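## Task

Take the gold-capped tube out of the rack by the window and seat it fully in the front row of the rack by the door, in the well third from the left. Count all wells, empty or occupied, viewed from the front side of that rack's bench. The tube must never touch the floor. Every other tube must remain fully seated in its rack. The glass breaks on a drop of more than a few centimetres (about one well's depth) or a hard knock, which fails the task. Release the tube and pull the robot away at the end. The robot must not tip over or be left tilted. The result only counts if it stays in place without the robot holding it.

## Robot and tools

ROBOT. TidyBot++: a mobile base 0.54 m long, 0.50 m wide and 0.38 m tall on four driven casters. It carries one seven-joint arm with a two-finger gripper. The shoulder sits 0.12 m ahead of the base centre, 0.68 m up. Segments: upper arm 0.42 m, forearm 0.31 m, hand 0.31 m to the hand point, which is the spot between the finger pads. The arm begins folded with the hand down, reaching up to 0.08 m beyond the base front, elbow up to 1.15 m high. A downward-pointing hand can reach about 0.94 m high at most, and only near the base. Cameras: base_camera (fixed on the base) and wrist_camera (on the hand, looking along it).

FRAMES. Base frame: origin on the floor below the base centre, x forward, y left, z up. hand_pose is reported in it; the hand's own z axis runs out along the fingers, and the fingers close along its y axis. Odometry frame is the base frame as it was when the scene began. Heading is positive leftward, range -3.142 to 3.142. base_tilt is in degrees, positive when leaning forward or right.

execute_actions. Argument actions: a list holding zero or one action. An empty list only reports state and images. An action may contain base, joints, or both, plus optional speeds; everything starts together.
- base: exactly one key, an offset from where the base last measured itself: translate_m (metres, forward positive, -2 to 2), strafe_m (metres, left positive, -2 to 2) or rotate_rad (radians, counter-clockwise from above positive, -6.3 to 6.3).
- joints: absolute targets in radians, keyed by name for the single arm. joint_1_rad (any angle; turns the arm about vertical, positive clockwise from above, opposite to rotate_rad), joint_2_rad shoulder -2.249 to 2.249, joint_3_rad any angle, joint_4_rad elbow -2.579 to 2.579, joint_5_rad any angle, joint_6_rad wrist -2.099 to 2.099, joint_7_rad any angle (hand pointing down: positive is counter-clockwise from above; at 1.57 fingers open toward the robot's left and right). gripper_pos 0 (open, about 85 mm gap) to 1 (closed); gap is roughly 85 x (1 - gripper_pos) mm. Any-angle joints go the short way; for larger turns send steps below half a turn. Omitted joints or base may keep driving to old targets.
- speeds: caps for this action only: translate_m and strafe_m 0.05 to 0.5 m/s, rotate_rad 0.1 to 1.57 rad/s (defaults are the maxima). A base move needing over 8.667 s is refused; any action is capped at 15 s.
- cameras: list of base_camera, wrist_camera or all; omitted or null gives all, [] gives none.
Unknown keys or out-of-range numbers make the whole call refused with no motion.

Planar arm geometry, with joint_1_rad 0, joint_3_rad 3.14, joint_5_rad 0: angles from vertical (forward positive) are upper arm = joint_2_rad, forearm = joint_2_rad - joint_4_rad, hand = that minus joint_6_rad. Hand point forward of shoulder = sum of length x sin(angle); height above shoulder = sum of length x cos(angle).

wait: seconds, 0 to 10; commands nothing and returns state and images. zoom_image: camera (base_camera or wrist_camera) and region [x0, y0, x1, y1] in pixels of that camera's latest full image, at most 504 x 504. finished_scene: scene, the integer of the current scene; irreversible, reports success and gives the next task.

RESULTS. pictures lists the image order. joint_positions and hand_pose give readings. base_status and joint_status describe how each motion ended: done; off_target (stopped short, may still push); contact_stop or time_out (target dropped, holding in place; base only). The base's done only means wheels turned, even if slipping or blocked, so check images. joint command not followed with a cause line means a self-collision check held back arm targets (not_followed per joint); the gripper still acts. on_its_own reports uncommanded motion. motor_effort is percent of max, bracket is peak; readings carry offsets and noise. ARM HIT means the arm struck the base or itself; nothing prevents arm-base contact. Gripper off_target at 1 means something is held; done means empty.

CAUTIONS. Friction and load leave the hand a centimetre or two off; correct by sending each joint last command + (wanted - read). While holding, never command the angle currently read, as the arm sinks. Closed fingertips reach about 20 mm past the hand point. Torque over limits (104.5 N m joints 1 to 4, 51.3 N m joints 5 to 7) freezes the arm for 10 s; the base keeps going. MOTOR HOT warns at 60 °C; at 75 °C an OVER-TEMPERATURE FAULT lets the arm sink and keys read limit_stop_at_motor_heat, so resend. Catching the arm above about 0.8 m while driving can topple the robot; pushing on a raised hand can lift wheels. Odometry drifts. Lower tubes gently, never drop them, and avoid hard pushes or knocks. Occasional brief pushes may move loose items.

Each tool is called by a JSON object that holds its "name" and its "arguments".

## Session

{"name": "execute_actions", "arguments": {"actions": []}}

Scene clock: 0.00 s.
base_odometry: x=+0.000 y=+0.000 heading=+0.000 (m, m, rad; odometry frame)
base_tilt: forward=+0.3 right=+0.1 (deg)
base_status: not commanded
joint_positions: joint_1_rad=+0.019 joint_2_rad=-0.381 joint_3_rad=+3.144 joint_4_rad=-2.531 joint_5_rad=+0.040 joint_6_rad=-0.905 joint_7_rad=+1.525 gripper_pos=+0.000
joint_status: not commanded
motor_effort: joint_1_rad=+1 joint_2_rad=-1 joint_3_rad=+0 joint_4_rad=+12 joint_5_rad=+0 joint_6_rad=+0 joint_7_rad=+0 (%)
hand_pose: x=+0.2528 y=-0.0111 z=+0.5905 quat_wxyz=(+0.015, +0.999, -0.021, +0.044) (m; base frame)
pictures: base_camera, wrist_camera
camera_calibration (this result's frames):
wrist_camera: T_world_to_cam=[[0.0122477, -0.999336, 0.0343142, -0.0430423], [-0.998072, -0.0143059, -0.0603903, 0.337832], [0.0608411, -0.0335084, -0.997585, 0.71369], [0, 0, 0, 1]] pos_world=[0.294286, -0.0142662, 0.733845]
Images, in order (width x height): base_camera 644x364, wrist_camera 644x476.

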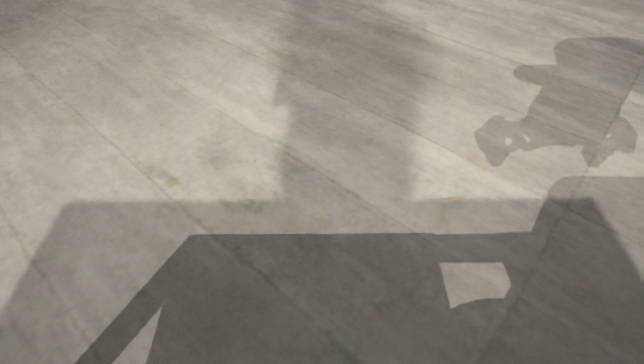

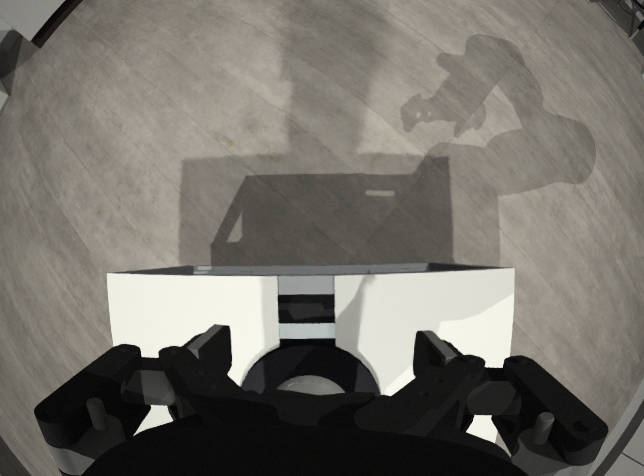

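{"name": "execute_actions", "arguments": {"actions": [{"joints":{"joint_6_rad":0.35,"joint_5_rad":-0.04,"gripper_pos":0.6},"base":{"rotate_rad":-0.6}}], "cameras": ["wrist_camera"]}}

Scene clock: 3.20 s.
base_odometry: x=+0.000 y=+0.000 heading=-0.600 (m, m, rad; odometry frame)
base_tilt: forward=+0.3 right=+0.1 (deg)
base_status: done
joint_positions: joint_1_rad=+0.019 joint_2_rad=-0.381 joint_3_rad=+3.144 joint_4_rad=-2.531 joint_5_rad=-0.006 joint_6_rad=+0.329 joint_7_rad=+1.525 gripper_pos=+0.600
joint_status: all done
motor_effort: joint_1_rad=+1(1) joint_2_rad=-4(5) joint_3_rad=+0(1) joint_4_rad=+17(18) joint_5_rad=+0(0) joint_6_rad=+9(9) joint_7_rad=+1(0) (%)
hand_pose: x=+0.5273 y=-0.0077 z=+0.8236 quat_wxyz=(-0.009, +0.789, -0.029, +0.614) (m; base frame)
pictures: wrist_camera
camera_calibration (this result's frames):
wrist_camera: T_world_to_cam=[[-0.0215717, -0.999754, 0.00524033, -0.0092314], [-0.272275, 0.000831285, -0.962219, 0.986119], [0.961978, -0.0221835, -0.272225, -0.142807], [0, 0, 0, 1]] pos_world=[0.405673, -0.0132168, 0.910035]
Images, in order (width x height): wrist_camera 644x476.

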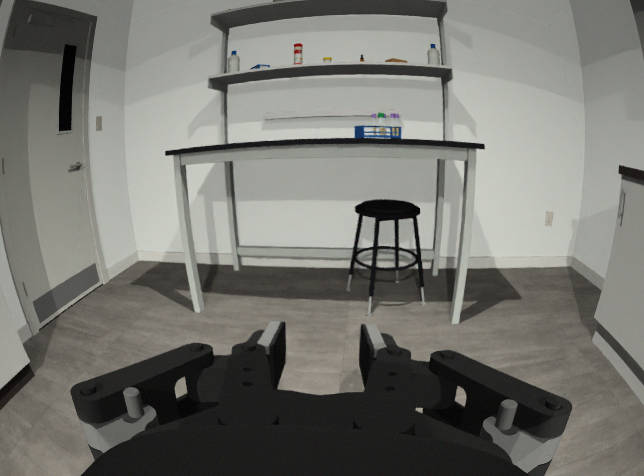

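{"name": "zoom_image", "arguments": {"camera": "wrist_camera", "region": [330, 95, 430, 165]}}

{"name": "execute_actions", "arguments": {"actions": [{"joints":{"joint_1_rad":-0.02,"joint_2_rad":-0.2,"joint_4_rad":-1.9,"joint_6_rad":-0.2},"base":{"rotate_rad":3.05}}]}}

Region (330, 95, 430, 165) of wrist_camera's 644x476 image, scaled by 5.040; it fills the top 353 rows of this view, and the rest is white.

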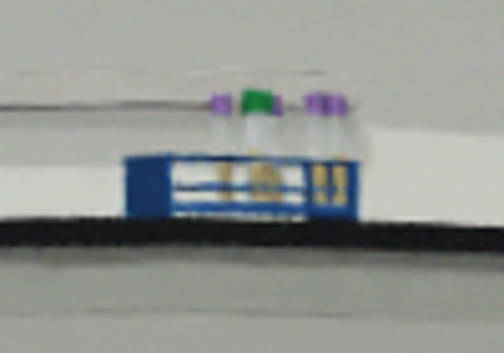

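Scene clock: 18.40 s.
base_odometry: x=+0.000 y=+0.000 heading=+2.450 (m, m, rad; odometry frame)
base_tilt: forward=+0.3 right=+0.1 (deg)
base_status: done
joint_positions: joint_1_rad=-0.003 joint_2_rad=-0.208 joint_3_rad=+3.145 joint_4_rad=-1.916 joint_5_rad=-0.006 joint_6_rad=-0.154 joint_7_rad=+1.525 gripper_pos=+0.600
joint_status: all done
motor_effort: joint_1_rad=+1(0) joint_2_rad=-13(14) joint_3_rad=-1(3) joint_4_rad=+19(18) joint_5_rad=+0(0) joint_6_rad=+9(10) joint_7_rad=+1(1) (%)
hand_pose: x=+0.6417 y=+0.0012 z=+0.9609 quat_wxyz=(-0.016, +0.802, -0.021, +0.597) (m; base frame)
pictures: base_camera, wrist_camera
camera_calibration (this result's frames):
wrist_camera: T_world_to_cam=[[0.00143831, -0.99999, 0.00419826, -0.0122828], [-0.31292, -0.0044375, -0.949769, 1.16342], [0.949778, 0.0000523459, -0.312924, -0.16842], [0, 0, 0, 1]] pos_world=[0.524038, -0.00711118, 1.05233]
Images, in order (width x height): base_camera 644x364, wrist_camera 644x476.

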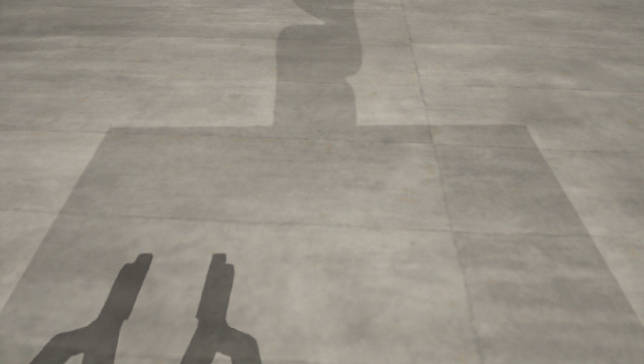

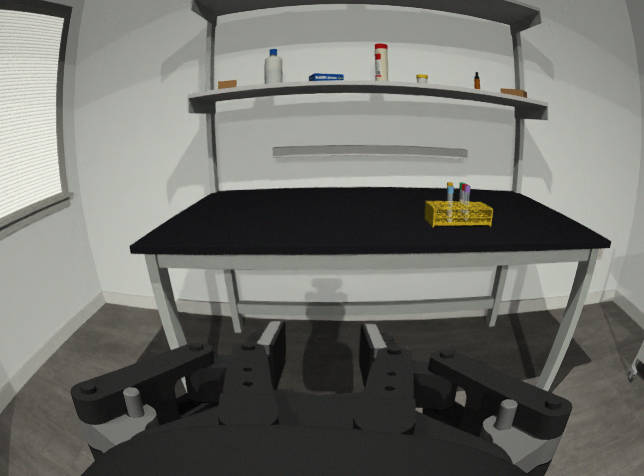

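{"name": "zoom_image", "arguments": {"camera": "wrist_camera", "region": [410, 170, 510, 240]}}

Region (410, 170, 510, 240) of wrist_camera's 644x476 image, scaled by 5.040; it fills the top 353 rows of this view, and the rest is white.

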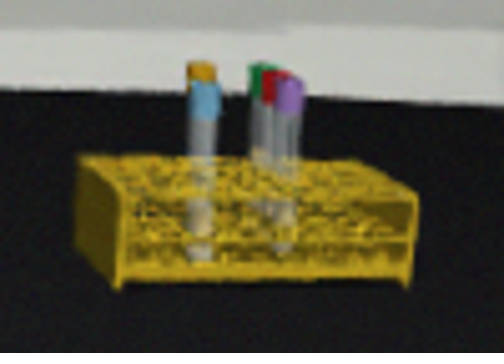

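{"name": "execute_actions", "arguments": {"actions": [{"joints":{"joint_1_rad":-0.003,"joint_2_rad":0.12,"joint_4_rad":-1.228,"joint_5_rad":-0.006,"joint_6_rad":-0.89,"joint_7_rad":-1.58},"base":{"translate_m":0.72}}], "cameras": ["wrist_camera"]}}

Scene clock: 55.97 s.
base_odometry: x=-0.555 y=+0.458 heading=+2.451 (m, m, rad; odometry frame)
base_tilt: forward=+0.3 right=+0.1 (deg)
base_status: done
joint_positions: joint_1_rad=-0.003 joint_2_rad=+0.098 joint_3_rad=+3.145 joint_4_rad=-1.247 joint_5_rad=-0.006 joint_6_rad=-0.846 joint_7_rad=-1.569 gripper_pos=+0.600
joint_status: all done
motor_effort: joint_1_rad=+1(1) joint_2_rad=-22(23) joint_3_rad=-1(0) joint_4_rad=+18(20) joint_5_rad=+0(0) joint_6_rad=+7(10) joint_7_rad=+0(1) (%)
hand_pose: x=+0.7199 y=+0.0026 z=+0.9905 quat_wxyz=(-0.458, +0.000, -0.889, -0.002) (m; base frame)
pictures: wrist_camera
camera_calibration (this result's frames):
wrist_camera: T_world_to_cam=[[-0.0349765, 0.998531, -0.041381, 0.0550063], [0.557816, 0.053862, 0.828215, -1.17201], [0.829227, 0.0058851, -0.558881, 0.0969518], [0, 0, 0, 1]] pos_world=[0.575294, 0.00763061, 1.02714]
Images, in order (width x height): wrist_camera 644x476.

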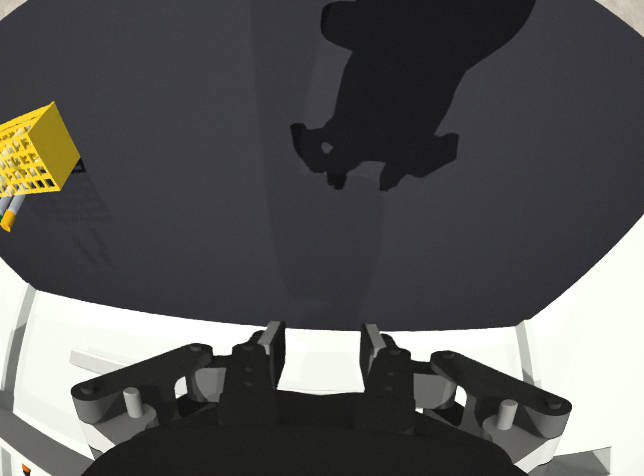

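{"name": "execute_actions", "arguments": {"actions": [{"joints":{"joint_2_rad":0.098,"joint_4_rad":-1.247,"joint_6_rad":-0.846,"joint_7_rad":-1.59},"base":{"strafe_m":-0.39}}], "cameras": ["wrist_camera"]}}

Scene clock: 73.60 s.
base_odometry: x=-0.307 y=+0.759 heading=+2.451 (m, m, rad; odometry frame)
base_tilt: forward=+0.3 right=+0.2 (deg)
base_status: done
joint_positions: joint_1_rad=-0.003 joint_2_rad=+0.097 joint_3_rad=+3.145 joint_4_rad=-1.247 joint_5_rad=-0.006 joint_6_rad=-0.846 joint_7_rad=-1.569 gripper_pos=+0.600
joint_status: all done
motor_effort: joint_1_rad=+3(2) joint_2_rad=-22(22) joint_3_rad=+0(3) joint_4_rad=+18(18) joint_5_rad=+0(1) joint_6_rad=+8(7) joint_7_rad=+0(0) (%)
hand_pose: x=+0.7198 y=+0.0021 z=+0.9904 quat_wxyz=(-0.458, -0.001, -0.889, -0.002) (m; base frame)
pictures: wrist_camera
camera_calibration (this result's frames):
wrist_camera: T_world_to_cam=[[-0.0341142, 0.998561, -0.0413823, 0.0548984], [0.558031, 0.0533824, 0.828101, -1.17187], [0.829119, 0.00515743, -0.559049, 0.097248], [0, 0, 0, 1]] pos_world=[0.57518, 0.00723601, 1.02706]
Images, in order (width x height): wrist_camera 644x476.

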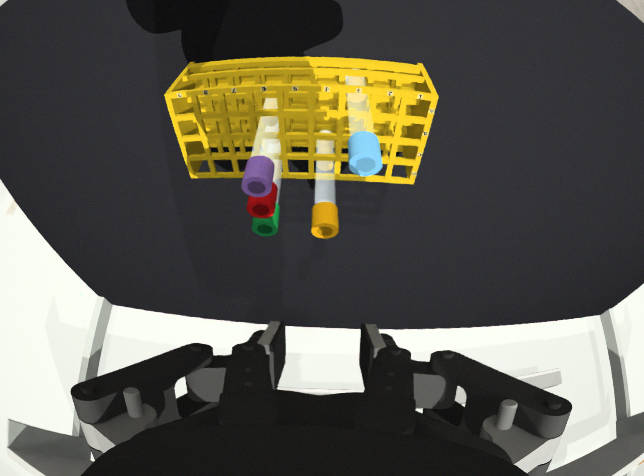

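{"name": "execute_actions", "arguments": {"actions": [{"joints":{"joint_1_rad":0.272,"joint_7_rad":-1.569,"joint_4_rad":-1.36,"joint_6_rad":-0.70},"base":{"strafe_m":0.149}}], "cameras": []}}

{"name": "execute_actions", "arguments": {"actions": [{"joints":{"joint_1_rad":0.25,"joint_4_rad":-1.474,"joint_6_rad":-0.59,"gripper_pos":0.66},"base":{"translate_m":0.063}}], "cameras": ["wrist_camera"]}}

Scene clock: 107.90 s.
base_odometry: x=-0.402 y=+0.644 heading=+2.451 (m, m, rad; odometry frame)
base_tilt: forward=+0.3 right=+0.1 (deg)
base_status: done
joint_positions: joint_1_rad=+0.248 joint_2_rad=+0.098 joint_3_rad=+3.145 joint_4_rad=-1.340 joint_5_rad=-0.006 joint_6_rad=-0.745 joint_7_rad=-1.569 gripper_pos=+0.600
joint_status: all done
motor_effort: joint_1_rad=+1(1) joint_2_rad=-22(26) joint_3_rad=-1(1) joint_4_rad=+18(18) joint_5_rad=+0(1) joint_6_rad=+8(9) joint_7_rad=+1(1) (%)
hand_pose: x=+0.7081 y=-0.1486 z=+0.9637 quat_wxyz=(-0.458, -0.112, -0.880, +0.056) (m; base frame)
pictures: none
No camera images: the call's "cameras" was empty. Leave "cameras" out to get every camera's image.

Scene clock: 109.07 s.
base_odometry: x=-0.451 y=+0.684 heading=+2.452 (m, m, rad; odometry frame)
base_tilt: forward=+0.3 right=+0.1 (deg)
base_status: done
joint_positions: joint_1_rad=+0.248 joint_2_rad=+0.105 joint_3_rad=+3.145 joint_4_rad=-1.459 joint_5_rad=-0.006 joint_6_rad=-0.633 joint_7_rad=-1.569 gripper_pos=+0.660
joint_status: all done
motor_effort: joint_1_rad=+2(0) joint_2_rad=-22(25) joint_3_rad=-1(2) joint_4_rad=+18(20) joint_5_rad=+0(1) joint_6_rad=+7(7) joint_7_rad=+0(0) (%)
hand_pose: x=+0.7111 y=-0.1498 z=+0.9200 quat_wxyz=(-0.452, -0.112, -0.883, +0.055) (m; base frame)
pictures: wrist_camera
camera_calibration (this result's frames):
wrist_camera: T_world_to_cam=[[0.215517, 0.975638, -0.0410323, 0.0220373], [0.559126, -0.0888419, 0.824309, -1.11924], [0.800582, -0.200595, -0.564651, 0.0605624], [0, 0, 0, 1]] pos_world=[0.572559, -0.108787, 0.957698]
Images, in order (width x height): wrist_camera 644x476.

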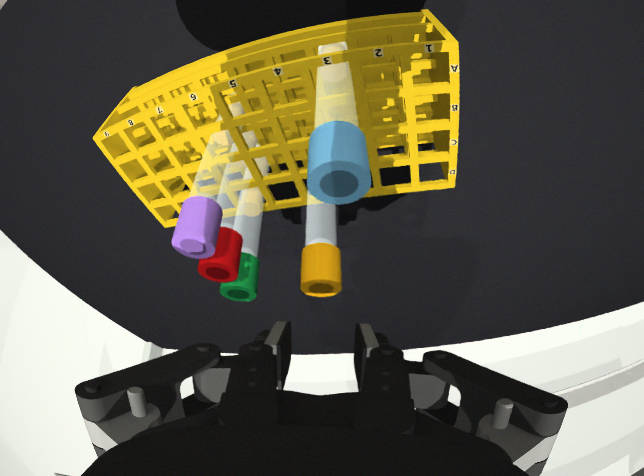

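{"name": "execute_actions", "arguments": {"actions": [{"joints":{"joint_2_rad":0.105,"joint_4_rad":-1.601,"joint_6_rad":-0.453,"gripper_pos":0.69}}], "cameras": ["wrist_camera"]}}

Scene clock: 116.93 s.
base_odometry: x=-0.451 y=+0.684 heading=+2.452 (m, m, rad; odometry frame)
base_tilt: forward=+0.3 right=+0.1 (deg)
base_status: not commanded
joint_positions: joint_1_rad=+0.248 joint_2_rad=+0.105 joint_3_rad=+3.145 joint_4_rad=-1.587 joint_5_rad=-0.006 joint_6_rad=-0.498 joint_7_rad=-1.569 gripper_pos=+0.690
joint_status: all done
motor_effort: joint_1_rad=+1(1) joint_2_rad=-22(23) joint_3_rad=-1(1) joint_4_rad=+19(19) joint_5_rad=+0(1) joint_6_rad=+7(8) joint_7_rad=+0(0) (%)
hand_pose: x=+0.7101 y=-0.1498 z=+0.8818 quat_wxyz=(-0.455, -0.113, -0.882, +0.056) (m; base frame)
pictures: wrist_camera
camera_calibration (this result's frames):
wrist_camera: T_world_to_cam=[[0.216584, 0.975388, -0.0413368, 0.0201335], [0.552916, -0.0876579, 0.828613, -1.08644], [0.804596, -0.20232, -0.558293, 0.0310095], [0, 0, 0, 1]] pos_world=[0.571397, -0.108599, 0.918379]
Images, in order (width x height): wrist_camera 644x476.

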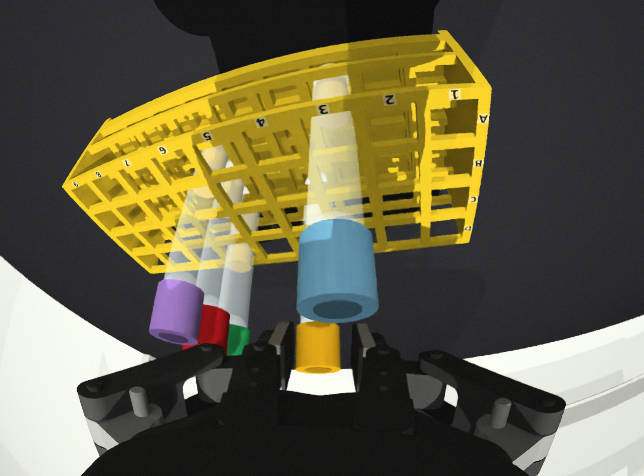

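{"name": "zoom_image", "arguments": {"camera": "wrist_camera", "region": [250, 300, 400, 410]}}

Region (250, 300, 400, 410) of wrist_camera's 644x476 image, scaled by 3.360; it fills the top 370 rows of this view, and the rest is white.

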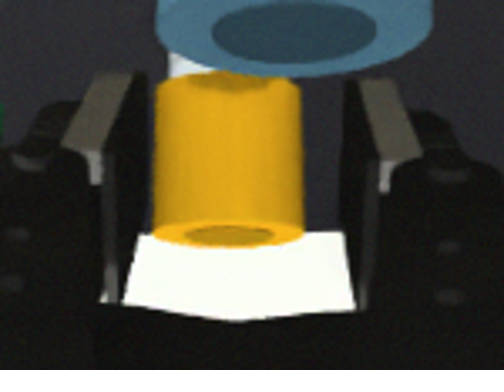

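{"name": "execute_actions", "arguments": {"actions": [{"base":{"strafe_m":-0.002},"joints":{"joint_1_rad":0.248,"joint_4_rad":-1.587,"joint_6_rad":-0.498,"gripper_pos":0.74}}], "cameras": []}}

{"name": "execute_actions", "arguments": {"actions": [{"joints":{"gripper_pos":0.9}}], "cameras": []}}

{"name": "execute_actions", "arguments": {"actions": [{"joints":{"joint_4_rad":-1.50,"joint_6_rad":-0.615}}], "cameras": ["wrist_camera"]}}

Scene clock: 125.30 s.
base_odometry: x=-0.450 y=+0.686 heading=+2.452 (m, m, rad; odometry frame)
base_tilt: forward=+0.3 right=+0.2 (deg)
base_status: done
joint_positions: joint_1_rad=+0.248 joint_2_rad=+0.105 joint_3_rad=+3.145 joint_4_rad=-1.587 joint_5_rad=-0.006 joint_6_rad=-0.498 joint_7_rad=-1.569 gripper_pos=+0.740
joint_status: all done
motor_effort: joint_1_rad=-2(9) joint_2_rad=-23(24) joint_3_rad=-3(5) joint_4_rad=+18(19) joint_5_rad=-1(1) joint_6_rad=+7(7) joint_7_rad=+0(0) (%)
hand_pose: x=+0.7102 y=-0.1497 z=+0.8819 quat_wxyz=(-0.455, -0.113, -0.882, +0.056) (m; base frame)
pictures: none
No camera images: the call's "cameras" was empty. Leave "cameras" out to get every camera's image.

Scene clock: 125.90 s.
base_odometry: x=-0.450 y=+0.686 heading=+2.452 (m, m, rad; odometry frame)
base_tilt: forward=+0.3 right=+0.1 (deg)
base_status: not commanded
joint_positions: joint_1_rad=+0.248 joint_2_rad=+0.105 joint_3_rad=+3.145 joint_4_rad=-1.587 joint_5_rad=-0.006 joint_6_rad=-0.498 joint_7_rad=-1.569 gripper_pos=+0.824
joint_status: gripper_pos off_target (ended at +0.824, target +0.900)
motor_effort: joint_1_rad=+1(2) joint_2_rad=-22(23) joint_3_rad=-1(3) joint_4_rad=+18(19) joint_5_rad=+0(1) joint_6_rad=+7(8) joint_7_rad=+0(0) (%)
hand_pose: x=+0.7101 y=-0.1497 z=+0.8819 quat_wxyz=(-0.455, -0.113, -0.882, +0.056) (m; base frame)
pictures: none
No camera images: the call's "cameras" was empty. Leave "cameras" out to get every camera's image.

Scene clock: 126.77 s.
base_odometry: x=-0.450 y=+0.686 heading=+2.452 (m, m, rad; odometry frame)
base_tilt: forward=+0.3 right=+0.1 (deg)
base_status: not commanded
joint_positions: joint_1_rad=+0.248 joint_2_rad=+0.105 joint_3_rad=+3.145 joint_4_rad=-1.515 joint_5_rad=-0.006 joint_6_rad=-0.571 joint_7_rad=-1.569 gripper_pos=+0.824
joint_status: all done
motor_effort: joint_1_rad=+1(1) joint_2_rad=-23(23) joint_3_rad=+0(1) joint_4_rad=+19(19) joint_5_rad=+0(1) joint_6_rad=+7(8) joint_7_rad=+0(0) (%)
hand_pose: x=+0.7117 y=-0.1500 z=+0.9038 quat_wxyz=(-0.454, -0.112, -0.882, +0.055) (m; base frame)
pictures: wrist_camera
camera_calibration (this result's frames):
wrist_camera: T_world_to_cam=[[0.216058, 0.975509, -0.0412354, 0.0212489], [0.554464, -0.0878223, 0.827561, -1.1057], [0.803672, -0.201665, -0.559859, 0.0442087], [0, 0, 0, 1]] pos_world=[0.572951, -0.108918, 0.940662]
Images, in order (width x height): wrist_camera 644x476.

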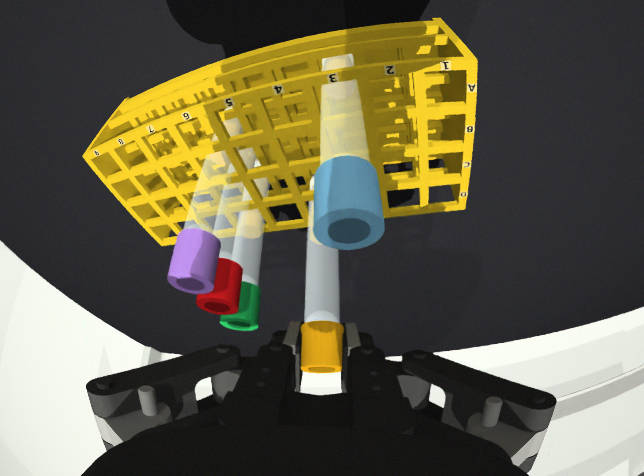

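{"name": "execute_actions", "arguments": {"actions": [{"joints":{"joint_4_rad":-1.40,"joint_6_rad":-0.715}}], "cameras": ["wrist_camera"]}}

{"name": "zoom_image", "arguments": {"camera": "wrist_camera", "region": [250, 100, 430, 280]}}

Scene clock: 131.07 s.
base_odometry: x=-0.450 y=+0.686 heading=+2.452 (m, m, rad; odometry frame)
base_tilt: forward=+0.4 right=+0.1 (deg)
base_status: not commanded
joint_positions: joint_1_rad=+0.248 joint_2_rad=+0.105 joint_3_rad=+3.145 joint_4_rad=-1.415 joint_5_rad=-0.006 joint_6_rad=-0.671 joint_7_rad=-1.569 gripper_pos=+0.824
joint_status: all done
motor_effort: joint_1_rad=+1(1) joint_2_rad=-23(25) joint_3_rad=-1(0) joint_4_rad=+19(19) joint_5_rad=+0(0) joint_6_rad=+8(8) joint_7_rad=+0(0) (%)
hand_pose: x=+0.7118 y=-0.1499 z=+0.9356 quat_wxyz=(-0.455, -0.112, -0.882, +0.055) (m; base frame)
pictures: wrist_camera
camera_calibration (this result's frames):
wrist_camera: T_world_to_cam=[[0.215536, 0.975623, -0.0412699, 0.0228278], [0.553719, -0.0872981, 0.828115, -1.13202], [0.804326, -0.201341, -0.559037, 0.0607073], [0, 0, 0, 1]] pos_world=[0.573071, -0.108872, 0.972322]
Images, in order (width x height): wrist_camera 644x476.

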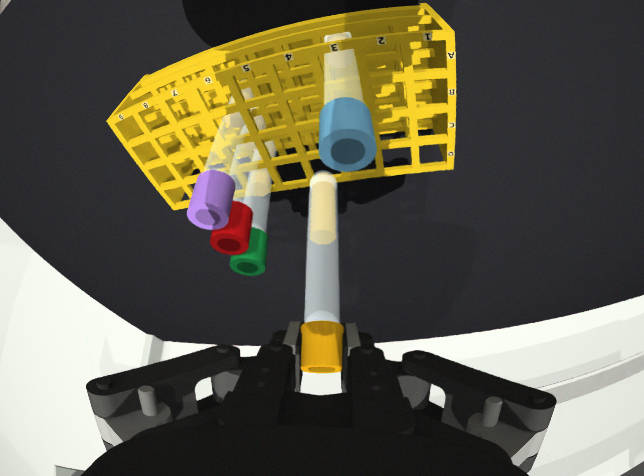

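Region (250, 100, 430, 280) of wrist_camera's 644x476 image, scaled by 2.800.

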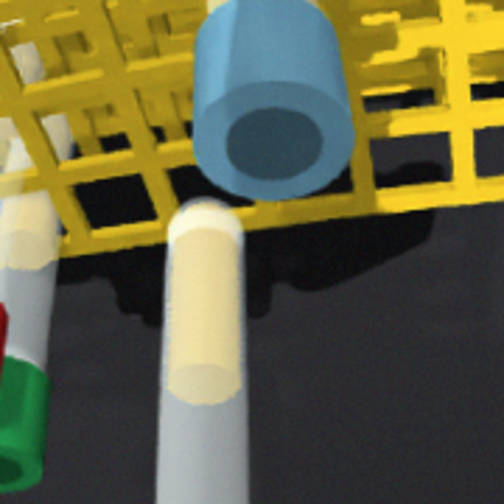

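{"name": "execute_actions", "arguments": {"actions": [{"base":{"rotate_rad":3.03},"joints":{"joint_1_rad":-0.02,"joint_2_rad":0.03,"joint_4_rad":-0.86,"joint_6_rad":-1.308},"speeds":{"rotate_rad":1.4}}]}}

Scene clock: 151.90 s.
base_odometry: x=-0.450 y=+0.686 heading=-0.802 (m, m, rad; odometry frame)
base_tilt: forward=+0.3 right=+0.1 (deg)
base_status: done
joint_positions: joint_1_rad=-0.006 joint_2_rad=+0.052 joint_3_rad=+3.146 joint_4_rad=-0.880 joint_5_rad=-0.006 joint_6_rad=-1.263 joint_7_rad=-1.569 gripper_pos=+0.824
joint_status: all done
motor_effort: joint_1_rad=+1(1) joint_2_rad=-19(26) joint_3_rad=-1(4) joint_4_rad=+16(20) joint_5_rad=+0(1) joint_6_rad=+7(8) joint_7_rad=+0(0) (%)
hand_pose: x=+0.6459 y=+0.0045 z=+1.1072 quat_wxyz=(-0.456, +0.002, -0.890, -0.003) (m; base frame)
pictures: base_camera, wrist_camera
camera_calibration (this result's frames):
wrist_camera: T_world_to_cam=[[-0.0402672, 0.998305, -0.0420239, 0.0594882], [0.562086, 0.0574042, 0.825084, -1.22686], [0.826098, 0.00960275, -0.563445, 0.230637], [0, 0, 0, 1]] pos_world=[0.501469, 0.00882494, 1.14472]
Images, in order (width x height): base_camera 644x364, wrist_camera 644x476.

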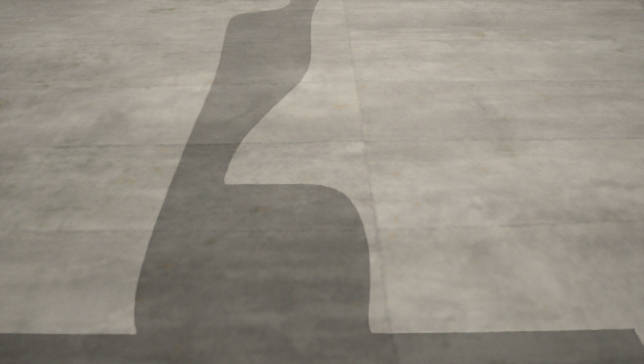

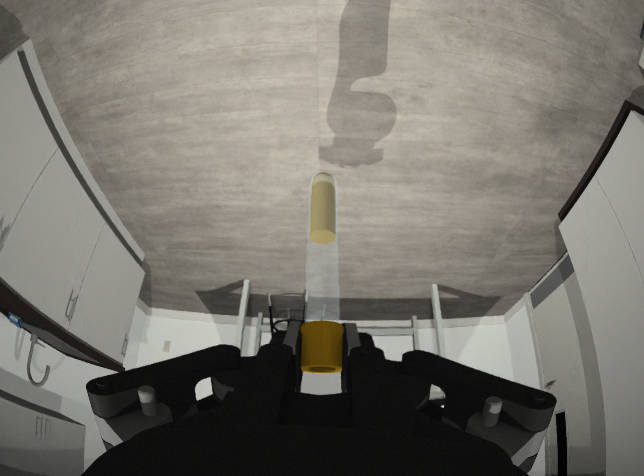

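{"name": "execute_actions", "arguments": {"actions": [{"base":{"translate_m":2.0},"joints":{"joint_1_rad":-0.006,"joint_2_rad":0.052,"joint_4_rad":-0.88,"joint_6_rad":-1.263}}]}}

Scene clock: 162.17 s.
base_odometry: x=+0.943 y=-0.750 heading=-0.801 (m, m, rad; odometry frame)
base_tilt: forward=+0.3 right=+0.1 (deg)
base_status: done
joint_positions: joint_1_rad=-0.006 joint_2_rad=+0.054 joint_3_rad=+3.146 joint_4_rad=-0.880 joint_5_rad=-0.006 joint_6_rad=-1.263 joint_7_rad=-1.569 gripper_pos=+0.824
joint_status: all done
motor_effort: joint_1_rad=+1(2) joint_2_rad=-18(21) joint_3_rad=-1(0) joint_4_rad=+16(17) joint_5_rad=+0(0) joint_6_rad=+8(8) joint_7_rad=+0(0) (%)
hand_pose: x=+0.6465 y=+0.0045 z=+1.1065 quat_wxyz=(-0.455, +0.002, -0.891, -0.003) (m; base frame)
pictures: base_camera, wrist_camera
camera_calibration (this result's frames):
wrist_camera: T_world_to_cam=[[-0.0403297, 0.998304, -0.0419736, 0.0594595], [0.563303, 0.057412, 0.824254, -1.22641], [0.825266, 0.00959806, -0.564663, 0.231638], [0, 0, 0, 1]] pos_world=[0.502077, 0.008829, 1.14417]
Images, in order (width x height): base_camera 644x364, wrist_camera 644x476.

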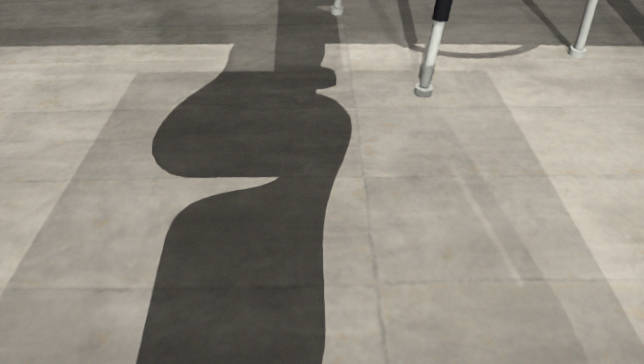

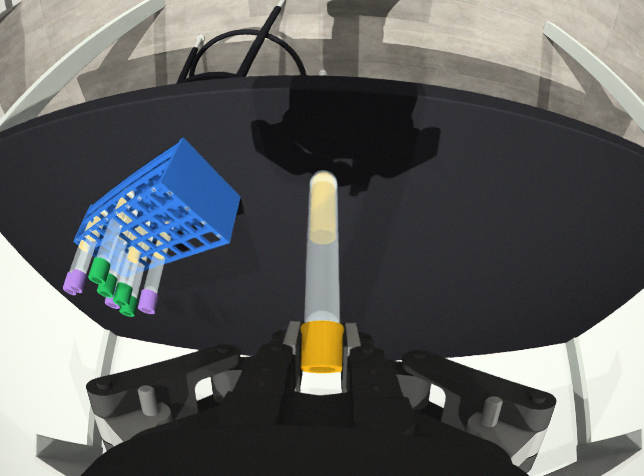

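{"name": "zoom_image", "arguments": {"camera": "wrist_camera", "region": [55, 130, 255, 330]}}

Region (55, 130, 255, 330) of wrist_camera's 644x476 image, scaled by 2.520.

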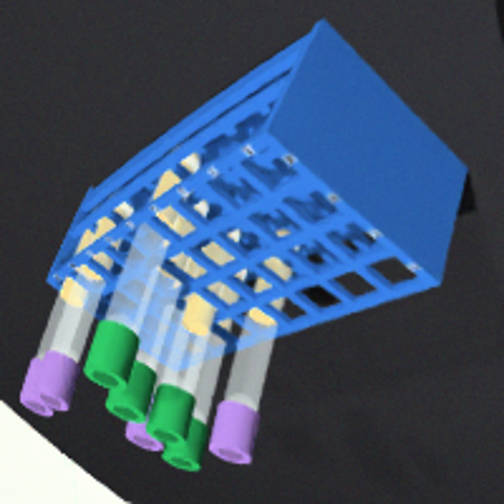

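{"name": "execute_actions", "arguments": {"actions": [{"base":{"translate_m":0.092},"joints":{"joint_1_rad":0.348,"joint_2_rad":0.054},"speeds":{"translate_m":0.12}}], "cameras": ["wrist_camera"]}}

{"name": "zoom_image", "arguments": {"camera": "wrist_camera", "region": [230, 70, 430, 270]}}

Scene clock: 185.30 s.
base_odometry: x=+1.007 y=-0.816 heading=-0.800 (m, m, rad; odometry frame)
base_tilt: forward=+0.2 right=+0.1 (deg)
base_status: done
joint_positions: joint_1_rad=+0.327 joint_2_rad=+0.054 joint_3_rad=+3.146 joint_4_rad=-0.880 joint_5_rad=-0.006 joint_6_rad=-1.263 joint_7_rad=-1.569 gripper_pos=+0.824
joint_status: all done
motor_effort: joint_1_rad=+2(4) joint_2_rad=-18(21) joint_3_rad=-1(0) joint_4_rad=+16(16) joint_5_rad=-1(0) joint_6_rad=+8(8) joint_7_rad=+0(0) (%)
hand_pose: x=+0.6190 y=-0.1684 z=+1.1063 quat_wxyz=(-0.449, -0.146, -0.879, +0.072) (m; base frame)
pictures: wrist_camera
camera_calibration (this result's frames):
wrist_camera: T_world_to_cam=[[0.288537, 0.956549, -0.041963, 0.0203173], [0.551327, -0.130153, 0.824075, -1.22487], [0.782806, -0.260911, -0.564925, 0.23687], [0, 0, 0, 1]] pos_world=[0.484017, -0.117052, 1.14405]
Images, in order (width x height): wrist_camera 644x476.

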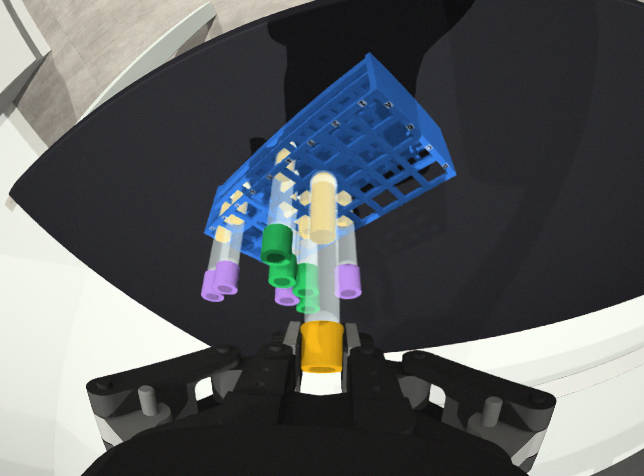

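Region (230, 70, 430, 270) of wrist_camera's 644x476 image, scaled by 2.520.

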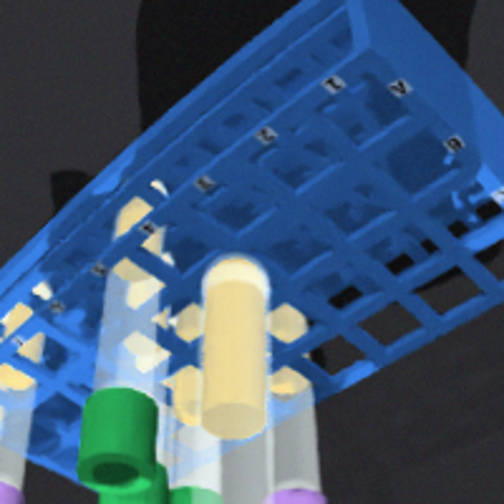

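{"name": "execute_actions", "arguments": {"actions": []}}

Scene clock: 199.77 s.
base_odometry: x=+1.007 y=-0.816 heading=-0.800 (m, m, rad; odometry frame)
base_tilt: forward=+0.3 right=+0.1 (deg)
base_status: done
joint_positions: joint_1_rad=+0.327 joint_2_rad=+0.054 joint_3_rad=+3.146 joint_4_rad=-0.880 joint_5_rad=-0.006 joint_6_rad=-1.263 joint_7_rad=-1.569 gripper_pos=+0.824
joint_status: all done
motor_effort: joint_1_rad=+1(4) joint_2_rad=-18(21) joint_3_rad=-1(0) joint_4_rad=+16(16) joint_5_rad=+0(0) joint_6_rad=+8(8) joint_7_rad=+0(0) (%)
hand_pose: x=+0.6190 y=-0.1684 z=+1.1063 quat_wxyz=(-0.449, -0.146, -0.879, +0.072) (m; base frame)
pictures: base_camera, wrist_camera
camera_calibration (this result's frames):
wrist_camera: T_world_to_cam=[[0.288537, 0.956549, -0.0419627, 0.0203169], [0.551327, -0.130153, 0.824075, -1.22487], [0.782806, -0.260911, -0.564925, 0.23687], [0, 0, 0, 1]] pos_world=[0.484017, -0.117052, 1.14405]
Images, in order (width x height): base_camera 644x364, wrist_camera 644x476.

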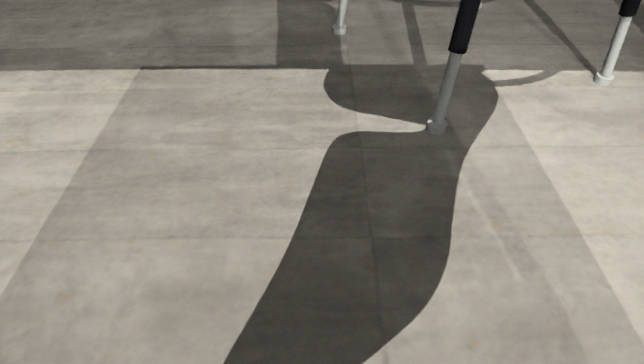

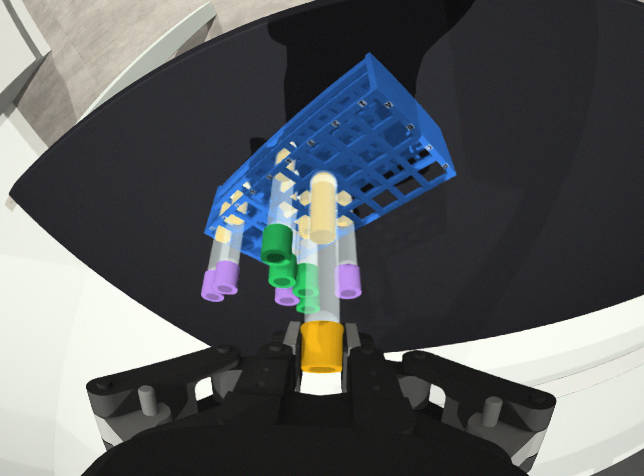

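{"name": "execute_actions", "arguments": {"actions": [{"joints":{"joint_1_rad":0.327,"joint_2_rad":0.014,"joint_4_rad":-0.955,"joint_6_rad":-1.172}}], "cameras": ["wrist_camera"]}}

{"name": "zoom_image", "arguments": {"camera": "wrist_camera", "region": [250, 80, 410, 240]}}

Scene clock: 205.60 s.
base_odometry: x=+1.007 y=-0.816 heading=-0.800 (m, m, rad; odometry frame)
base_tilt: forward=+0.3 right=+0.1 (deg)
base_status: not commanded
joint_positions: joint_1_rad=+0.327 joint_2_rad=+0.034 joint_3_rad=+3.146 joint_4_rad=-0.940 joint_5_rad=-0.006 joint_6_rad=-1.216 joint_7_rad=-1.569 gripper_pos=+0.824
joint_status: all done
motor_effort: joint_1_rad=+2(2) joint_2_rad=-18(19) joint_3_rad=+0(0) joint_4_rad=+17(17) joint_5_rad=+0(0) joint_6_rad=+8(8) joint_7_rad=+0(0) (%)
hand_pose: x=+0.6193 y=-0.1686 z=+1.0979 quat_wxyz=(-0.452, -0.145, -0.877, +0.073) (m; base frame)
pictures: wrist_camera
camera_calibration (this result's frames):
wrist_camera: T_world_to_cam=[[0.289021, 0.956402, -0.041979, 0.0197356], [0.546006, -0.128665, 0.827842, -1.21876], [0.786349, -0.262185, -0.559388, 0.223353], [0, 0, 0, 1]] pos_world=[0.484112, -0.117127, 1.13471]
Images, in order (width x height): wrist_camera 644x476.

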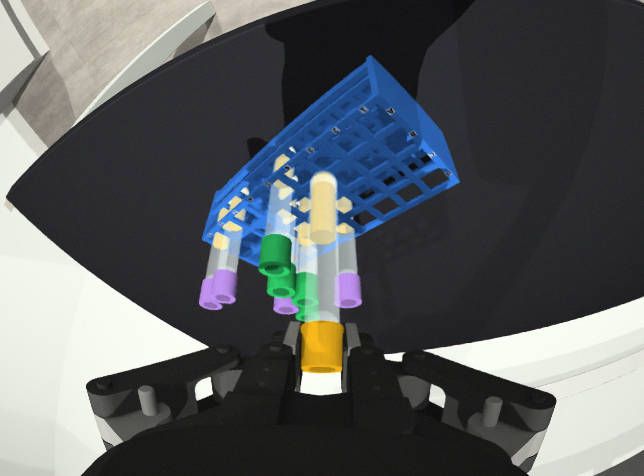

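Region (250, 80, 410, 240) of wrist_camera's 644x476 image, scaled by 3.150.

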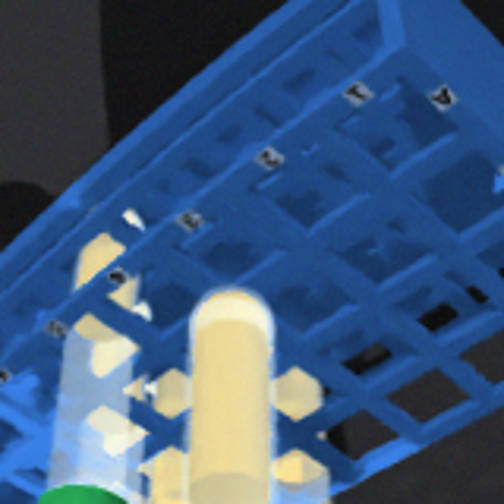

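{"name": "execute_actions", "arguments": {"actions": [{"joints":{"joint_2_rad":-0.001,"joint_4_rad":-1.005,"joint_6_rad":-1.138}}], "cameras": ["wrist_camera"]}}

{"name": "zoom_image", "arguments": {"camera": "wrist_camera", "region": [250, 80, 410, 240]}}

Scene clock: 219.73 s.
base_odometry: x=+1.007 y=-0.816 heading=-0.800 (m, m, rad; odometry frame)
base_tilt: forward=+0.3 right=+0.1 (deg)
base_status: not commanded
joint_positions: joint_1_rad=+0.327 joint_2_rad=+0.020 joint_3_rad=+3.146 joint_4_rad=-0.989 joint_5_rad=-0.006 joint_6_rad=-1.184 joint_7_rad=-1.569 gripper_pos=+0.824
joint_status: all done
motor_effort: joint_1_rad=+1(2) joint_2_rad=-18(19) joint_3_rad=-1(1) joint_4_rad=+16(17) joint_5_rad=+0(0) joint_6_rad=+7(7) joint_7_rad=+0(0) (%)
hand_pose: x=+0.6189 y=-0.1685 z=+1.0883 quat_wxyz=(-0.451, -0.146, -0.878, +0.073) (m; base frame)
pictures: wrist_camera
camera_calibration (this result's frames):
wrist_camera: T_world_to_cam=[[0.28906, 0.956402, -0.041717, 0.0190486], [0.548172, -0.129637, 0.826258, -1.21027], [0.784826, -0.261706, -0.561745, 0.221896], [0, 0, 0, 1]] pos_world=[0.483778, -0.117042, 1.12544]
Images, in order (width x height): wrist_camera 644x476.

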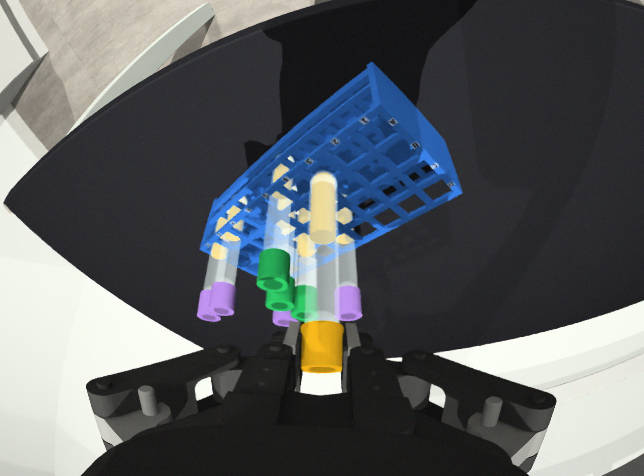

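Region (250, 80, 410, 240) of wrist_camera's 644x476 image, scaled by 3.150.

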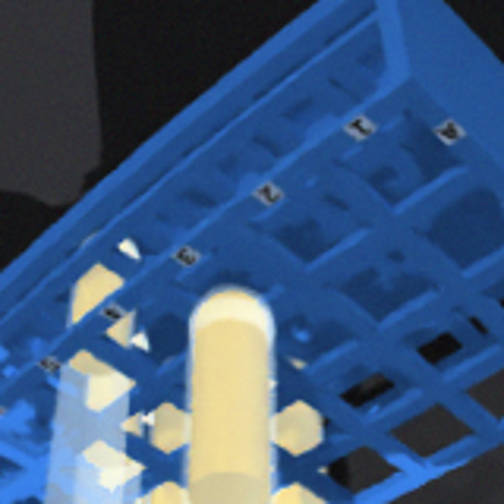

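{"name": "execute_actions", "arguments": {"actions": [{"joints":{"joint_2_rad":-0.013,"joint_4_rad":-1.048,"joint_6_rad":-1.106}}], "cameras": ["wrist_camera"]}}

{"name": "zoom_image", "arguments": {"camera": "wrist_camera", "region": [250, 80, 410, 240]}}

Scene clock: 233.40 s.
base_odometry: x=+1.007 y=-0.816 heading=-0.800 (m, m, rad; odometry frame)
base_tilt: forward=+0.3 right=+0.1 (deg)
base_status: not commanded
joint_positions: joint_1_rad=+0.327 joint_2_rad=+0.008 joint_3_rad=+3.146 joint_4_rad=-1.032 joint_5_rad=-0.006 joint_6_rad=-1.152 joint_7_rad=-1.569 gripper_pos=+0.824
joint_status: all done
motor_effort: joint_1_rad=+1(1) joint_2_rad=-17(17) joint_3_rad=-1(1) joint_4_rad=+16(17) joint_5_rad=+0(0) joint_6_rad=+8(7) joint_7_rad=+0(0) (%)
hand_pose: x=+0.6191 y=-0.1686 z=+1.0804 quat_wxyz=(-0.451, -0.146, -0.877, +0.073) (m; base frame)
pictures: wrist_camera
camera_calibration (this result's frames):
wrist_camera: T_world_to_cam=[[0.289267, 0.956343, -0.0416228, 0.0185304], [0.547069, -0.129479, 0.827013, -1.20398], [0.785519, -0.261998, -0.560639, 0.215628], [0, 0, 0, 1]] pos_world=[0.483922, -0.117118, 1.11737]
Images, in order (width x height): wrist_camera 644x476.

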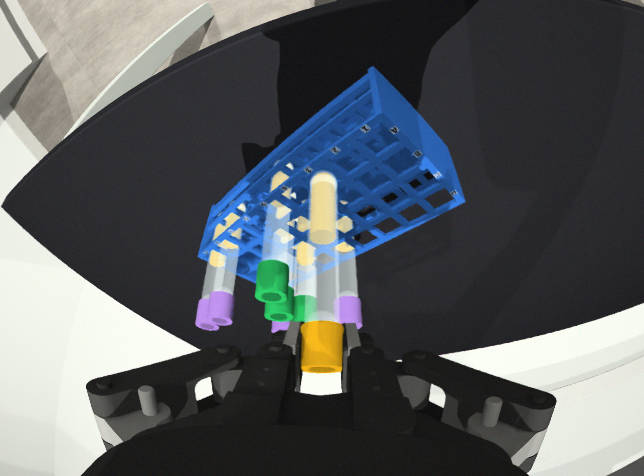

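Region (250, 80, 410, 240) of wrist_camera's 644x476 image, scaled by 3.150.

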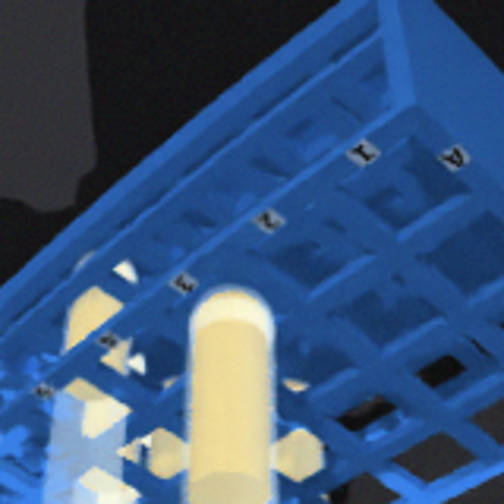

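{"name": "execute_actions", "arguments": {"actions": [{"base":{"strafe_m":-0.0015},"joints":{"joint_2_rad":-0.020,"joint_4_rad":-1.074,"joint_6_rad":-1.087}}], "cameras": ["wrist_camera"]}}

{"name": "zoom_image", "arguments": {"camera": "wrist_camera", "region": [250, 80, 410, 240]}}

Scene clock: 239.60 s.
base_odometry: x=+1.006 y=-0.817 heading=-0.800 (m, m, rad; odometry frame)
base_tilt: forward=+0.3 right=+0.2 (deg)
base_status: done
joint_positions: joint_1_rad=+0.327 joint_2_rad=+0.001 joint_3_rad=+3.146 joint_4_rad=-1.057 joint_5_rad=-0.006 joint_6_rad=-1.131 joint_7_rad=-1.569 gripper_pos=+0.824
joint_status: all done
motor_effort: joint_1_rad=+0(2) joint_2_rad=-17(19) joint_3_rad=-1(6) joint_4_rad=+17(18) joint_5_rad=-1(2) joint_6_rad=+8(8) joint_7_rad=+0(0) (%)
hand_pose: x=+0.6195 y=-0.1687 z=+1.0763 quat_wxyz=(-0.453, -0.146, -0.877, +0.073) (m; base frame)
pictures: wrist_camera
camera_calibration (this result's frames):
wrist_camera: T_world_to_cam=[[0.289501, 0.956271, -0.0416534, 0.0182799], [0.544482, -0.128734, 0.828834, -1.20106], [0.787228, -0.262628, -0.557941, 0.208927], [0, 0, 0, 1]] pos_world=[0.484193, -0.117228, 1.11281]
Images, in order (width x height): wrist_camera 644x476.

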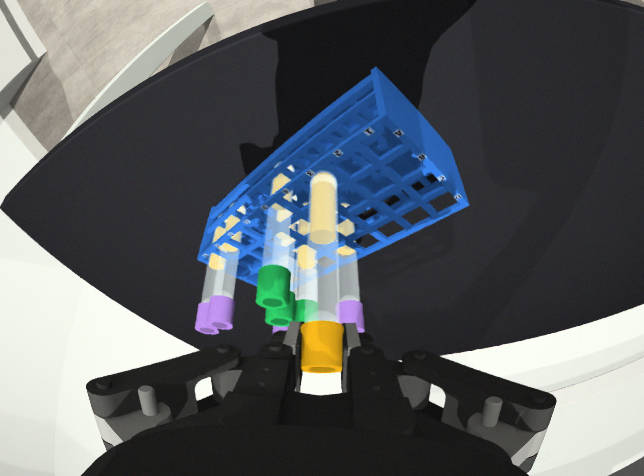

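Region (250, 80, 410, 240) of wrist_camera's 644x476 image, scaled by 3.150.

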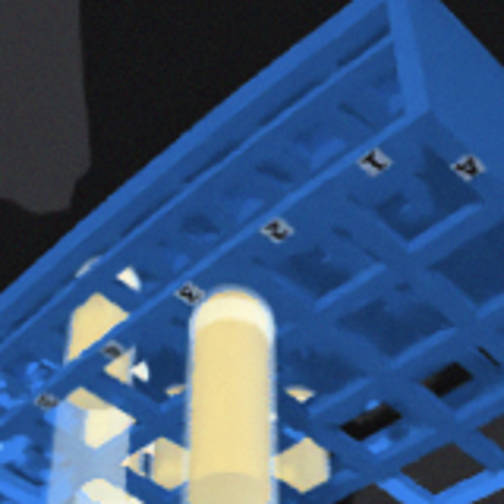

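{"name": "zoom_image", "arguments": {"camera": "wrist_camera", "region": [285, 140, 365, 220]}}

Region (285, 140, 365, 220) of wrist_camera's 644x476 image, scaled by 6.300.

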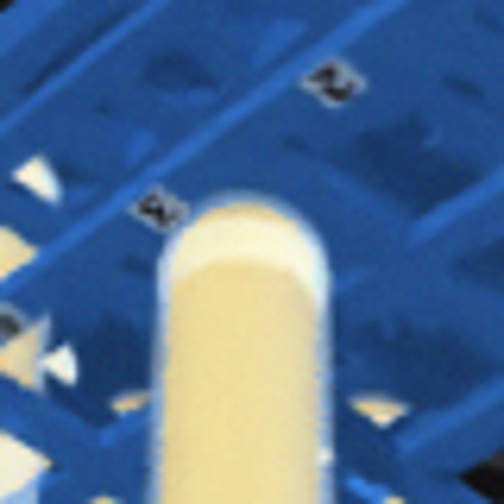

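{"name": "execute_actions", "arguments": {"actions": [{"joints":{"joint_2_rad":-0.026,"joint_4_rad":-1.096,"joint_6_rad":-1.073}}], "cameras": ["wrist_camera"]}}

{"name": "zoom_image", "arguments": {"camera": "wrist_camera", "region": [265, 120, 385, 240]}}

Scene clock: 261.20 s.
base_odometry: x=+1.006 y=-0.817 heading=-0.800 (m, m, rad; odometry frame)
base_tilt: forward=+0.3 right=+0.1 (deg)
base_status: not commanded
joint_positions: joint_1_rad=+0.327 joint_2_rad=-0.004 joint_3_rad=+3.146 joint_4_rad=-1.078 joint_5_rad=-0.006 joint_6_rad=-1.116 joint_7_rad=-1.569 gripper_pos=+0.824
joint_status: all done
motor_effort: joint_1_rad=+3(2) joint_2_rad=-17(18) joint_3_rad=+0(0) joint_4_rad=+17(17) joint_5_rad=+0(0) joint_6_rad=+7(7) joint_7_rad=+0(1) (%)
hand_pose: x=+0.6194 y=-0.1687 z=+1.0719 quat_wxyz=(-0.452, -0.146, -0.877, +0.073) (m; base frame)
pictures: wrist_camera
camera_calibration (this result's frames):
wrist_camera: T_world_to_cam=[[0.28955, 0.95626, -0.0415674, 0.0179877], [0.544927, -0.128987, 0.828503, -1.19731], [0.786902, -0.262544, -0.55844, 0.207261], [0, 0, 0, 1]] pos_world=[0.484142, -0.117223, 1.10846]
Images, in order (width x height): wrist_camera 644x476.

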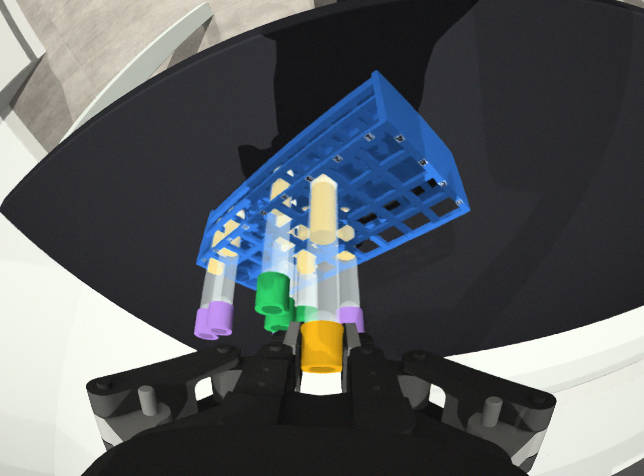

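Region (265, 120, 385, 240) of wrist_camera's 644x476 image, scaled by 4.200.

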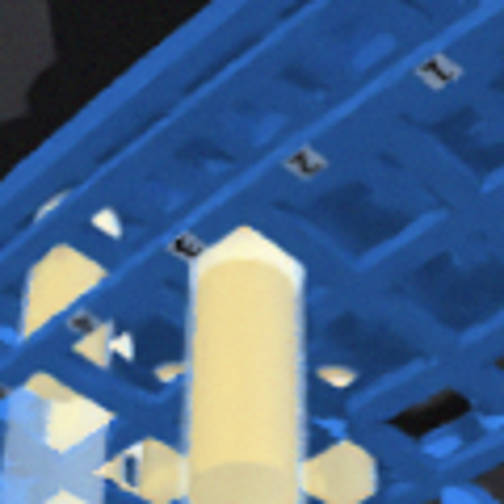

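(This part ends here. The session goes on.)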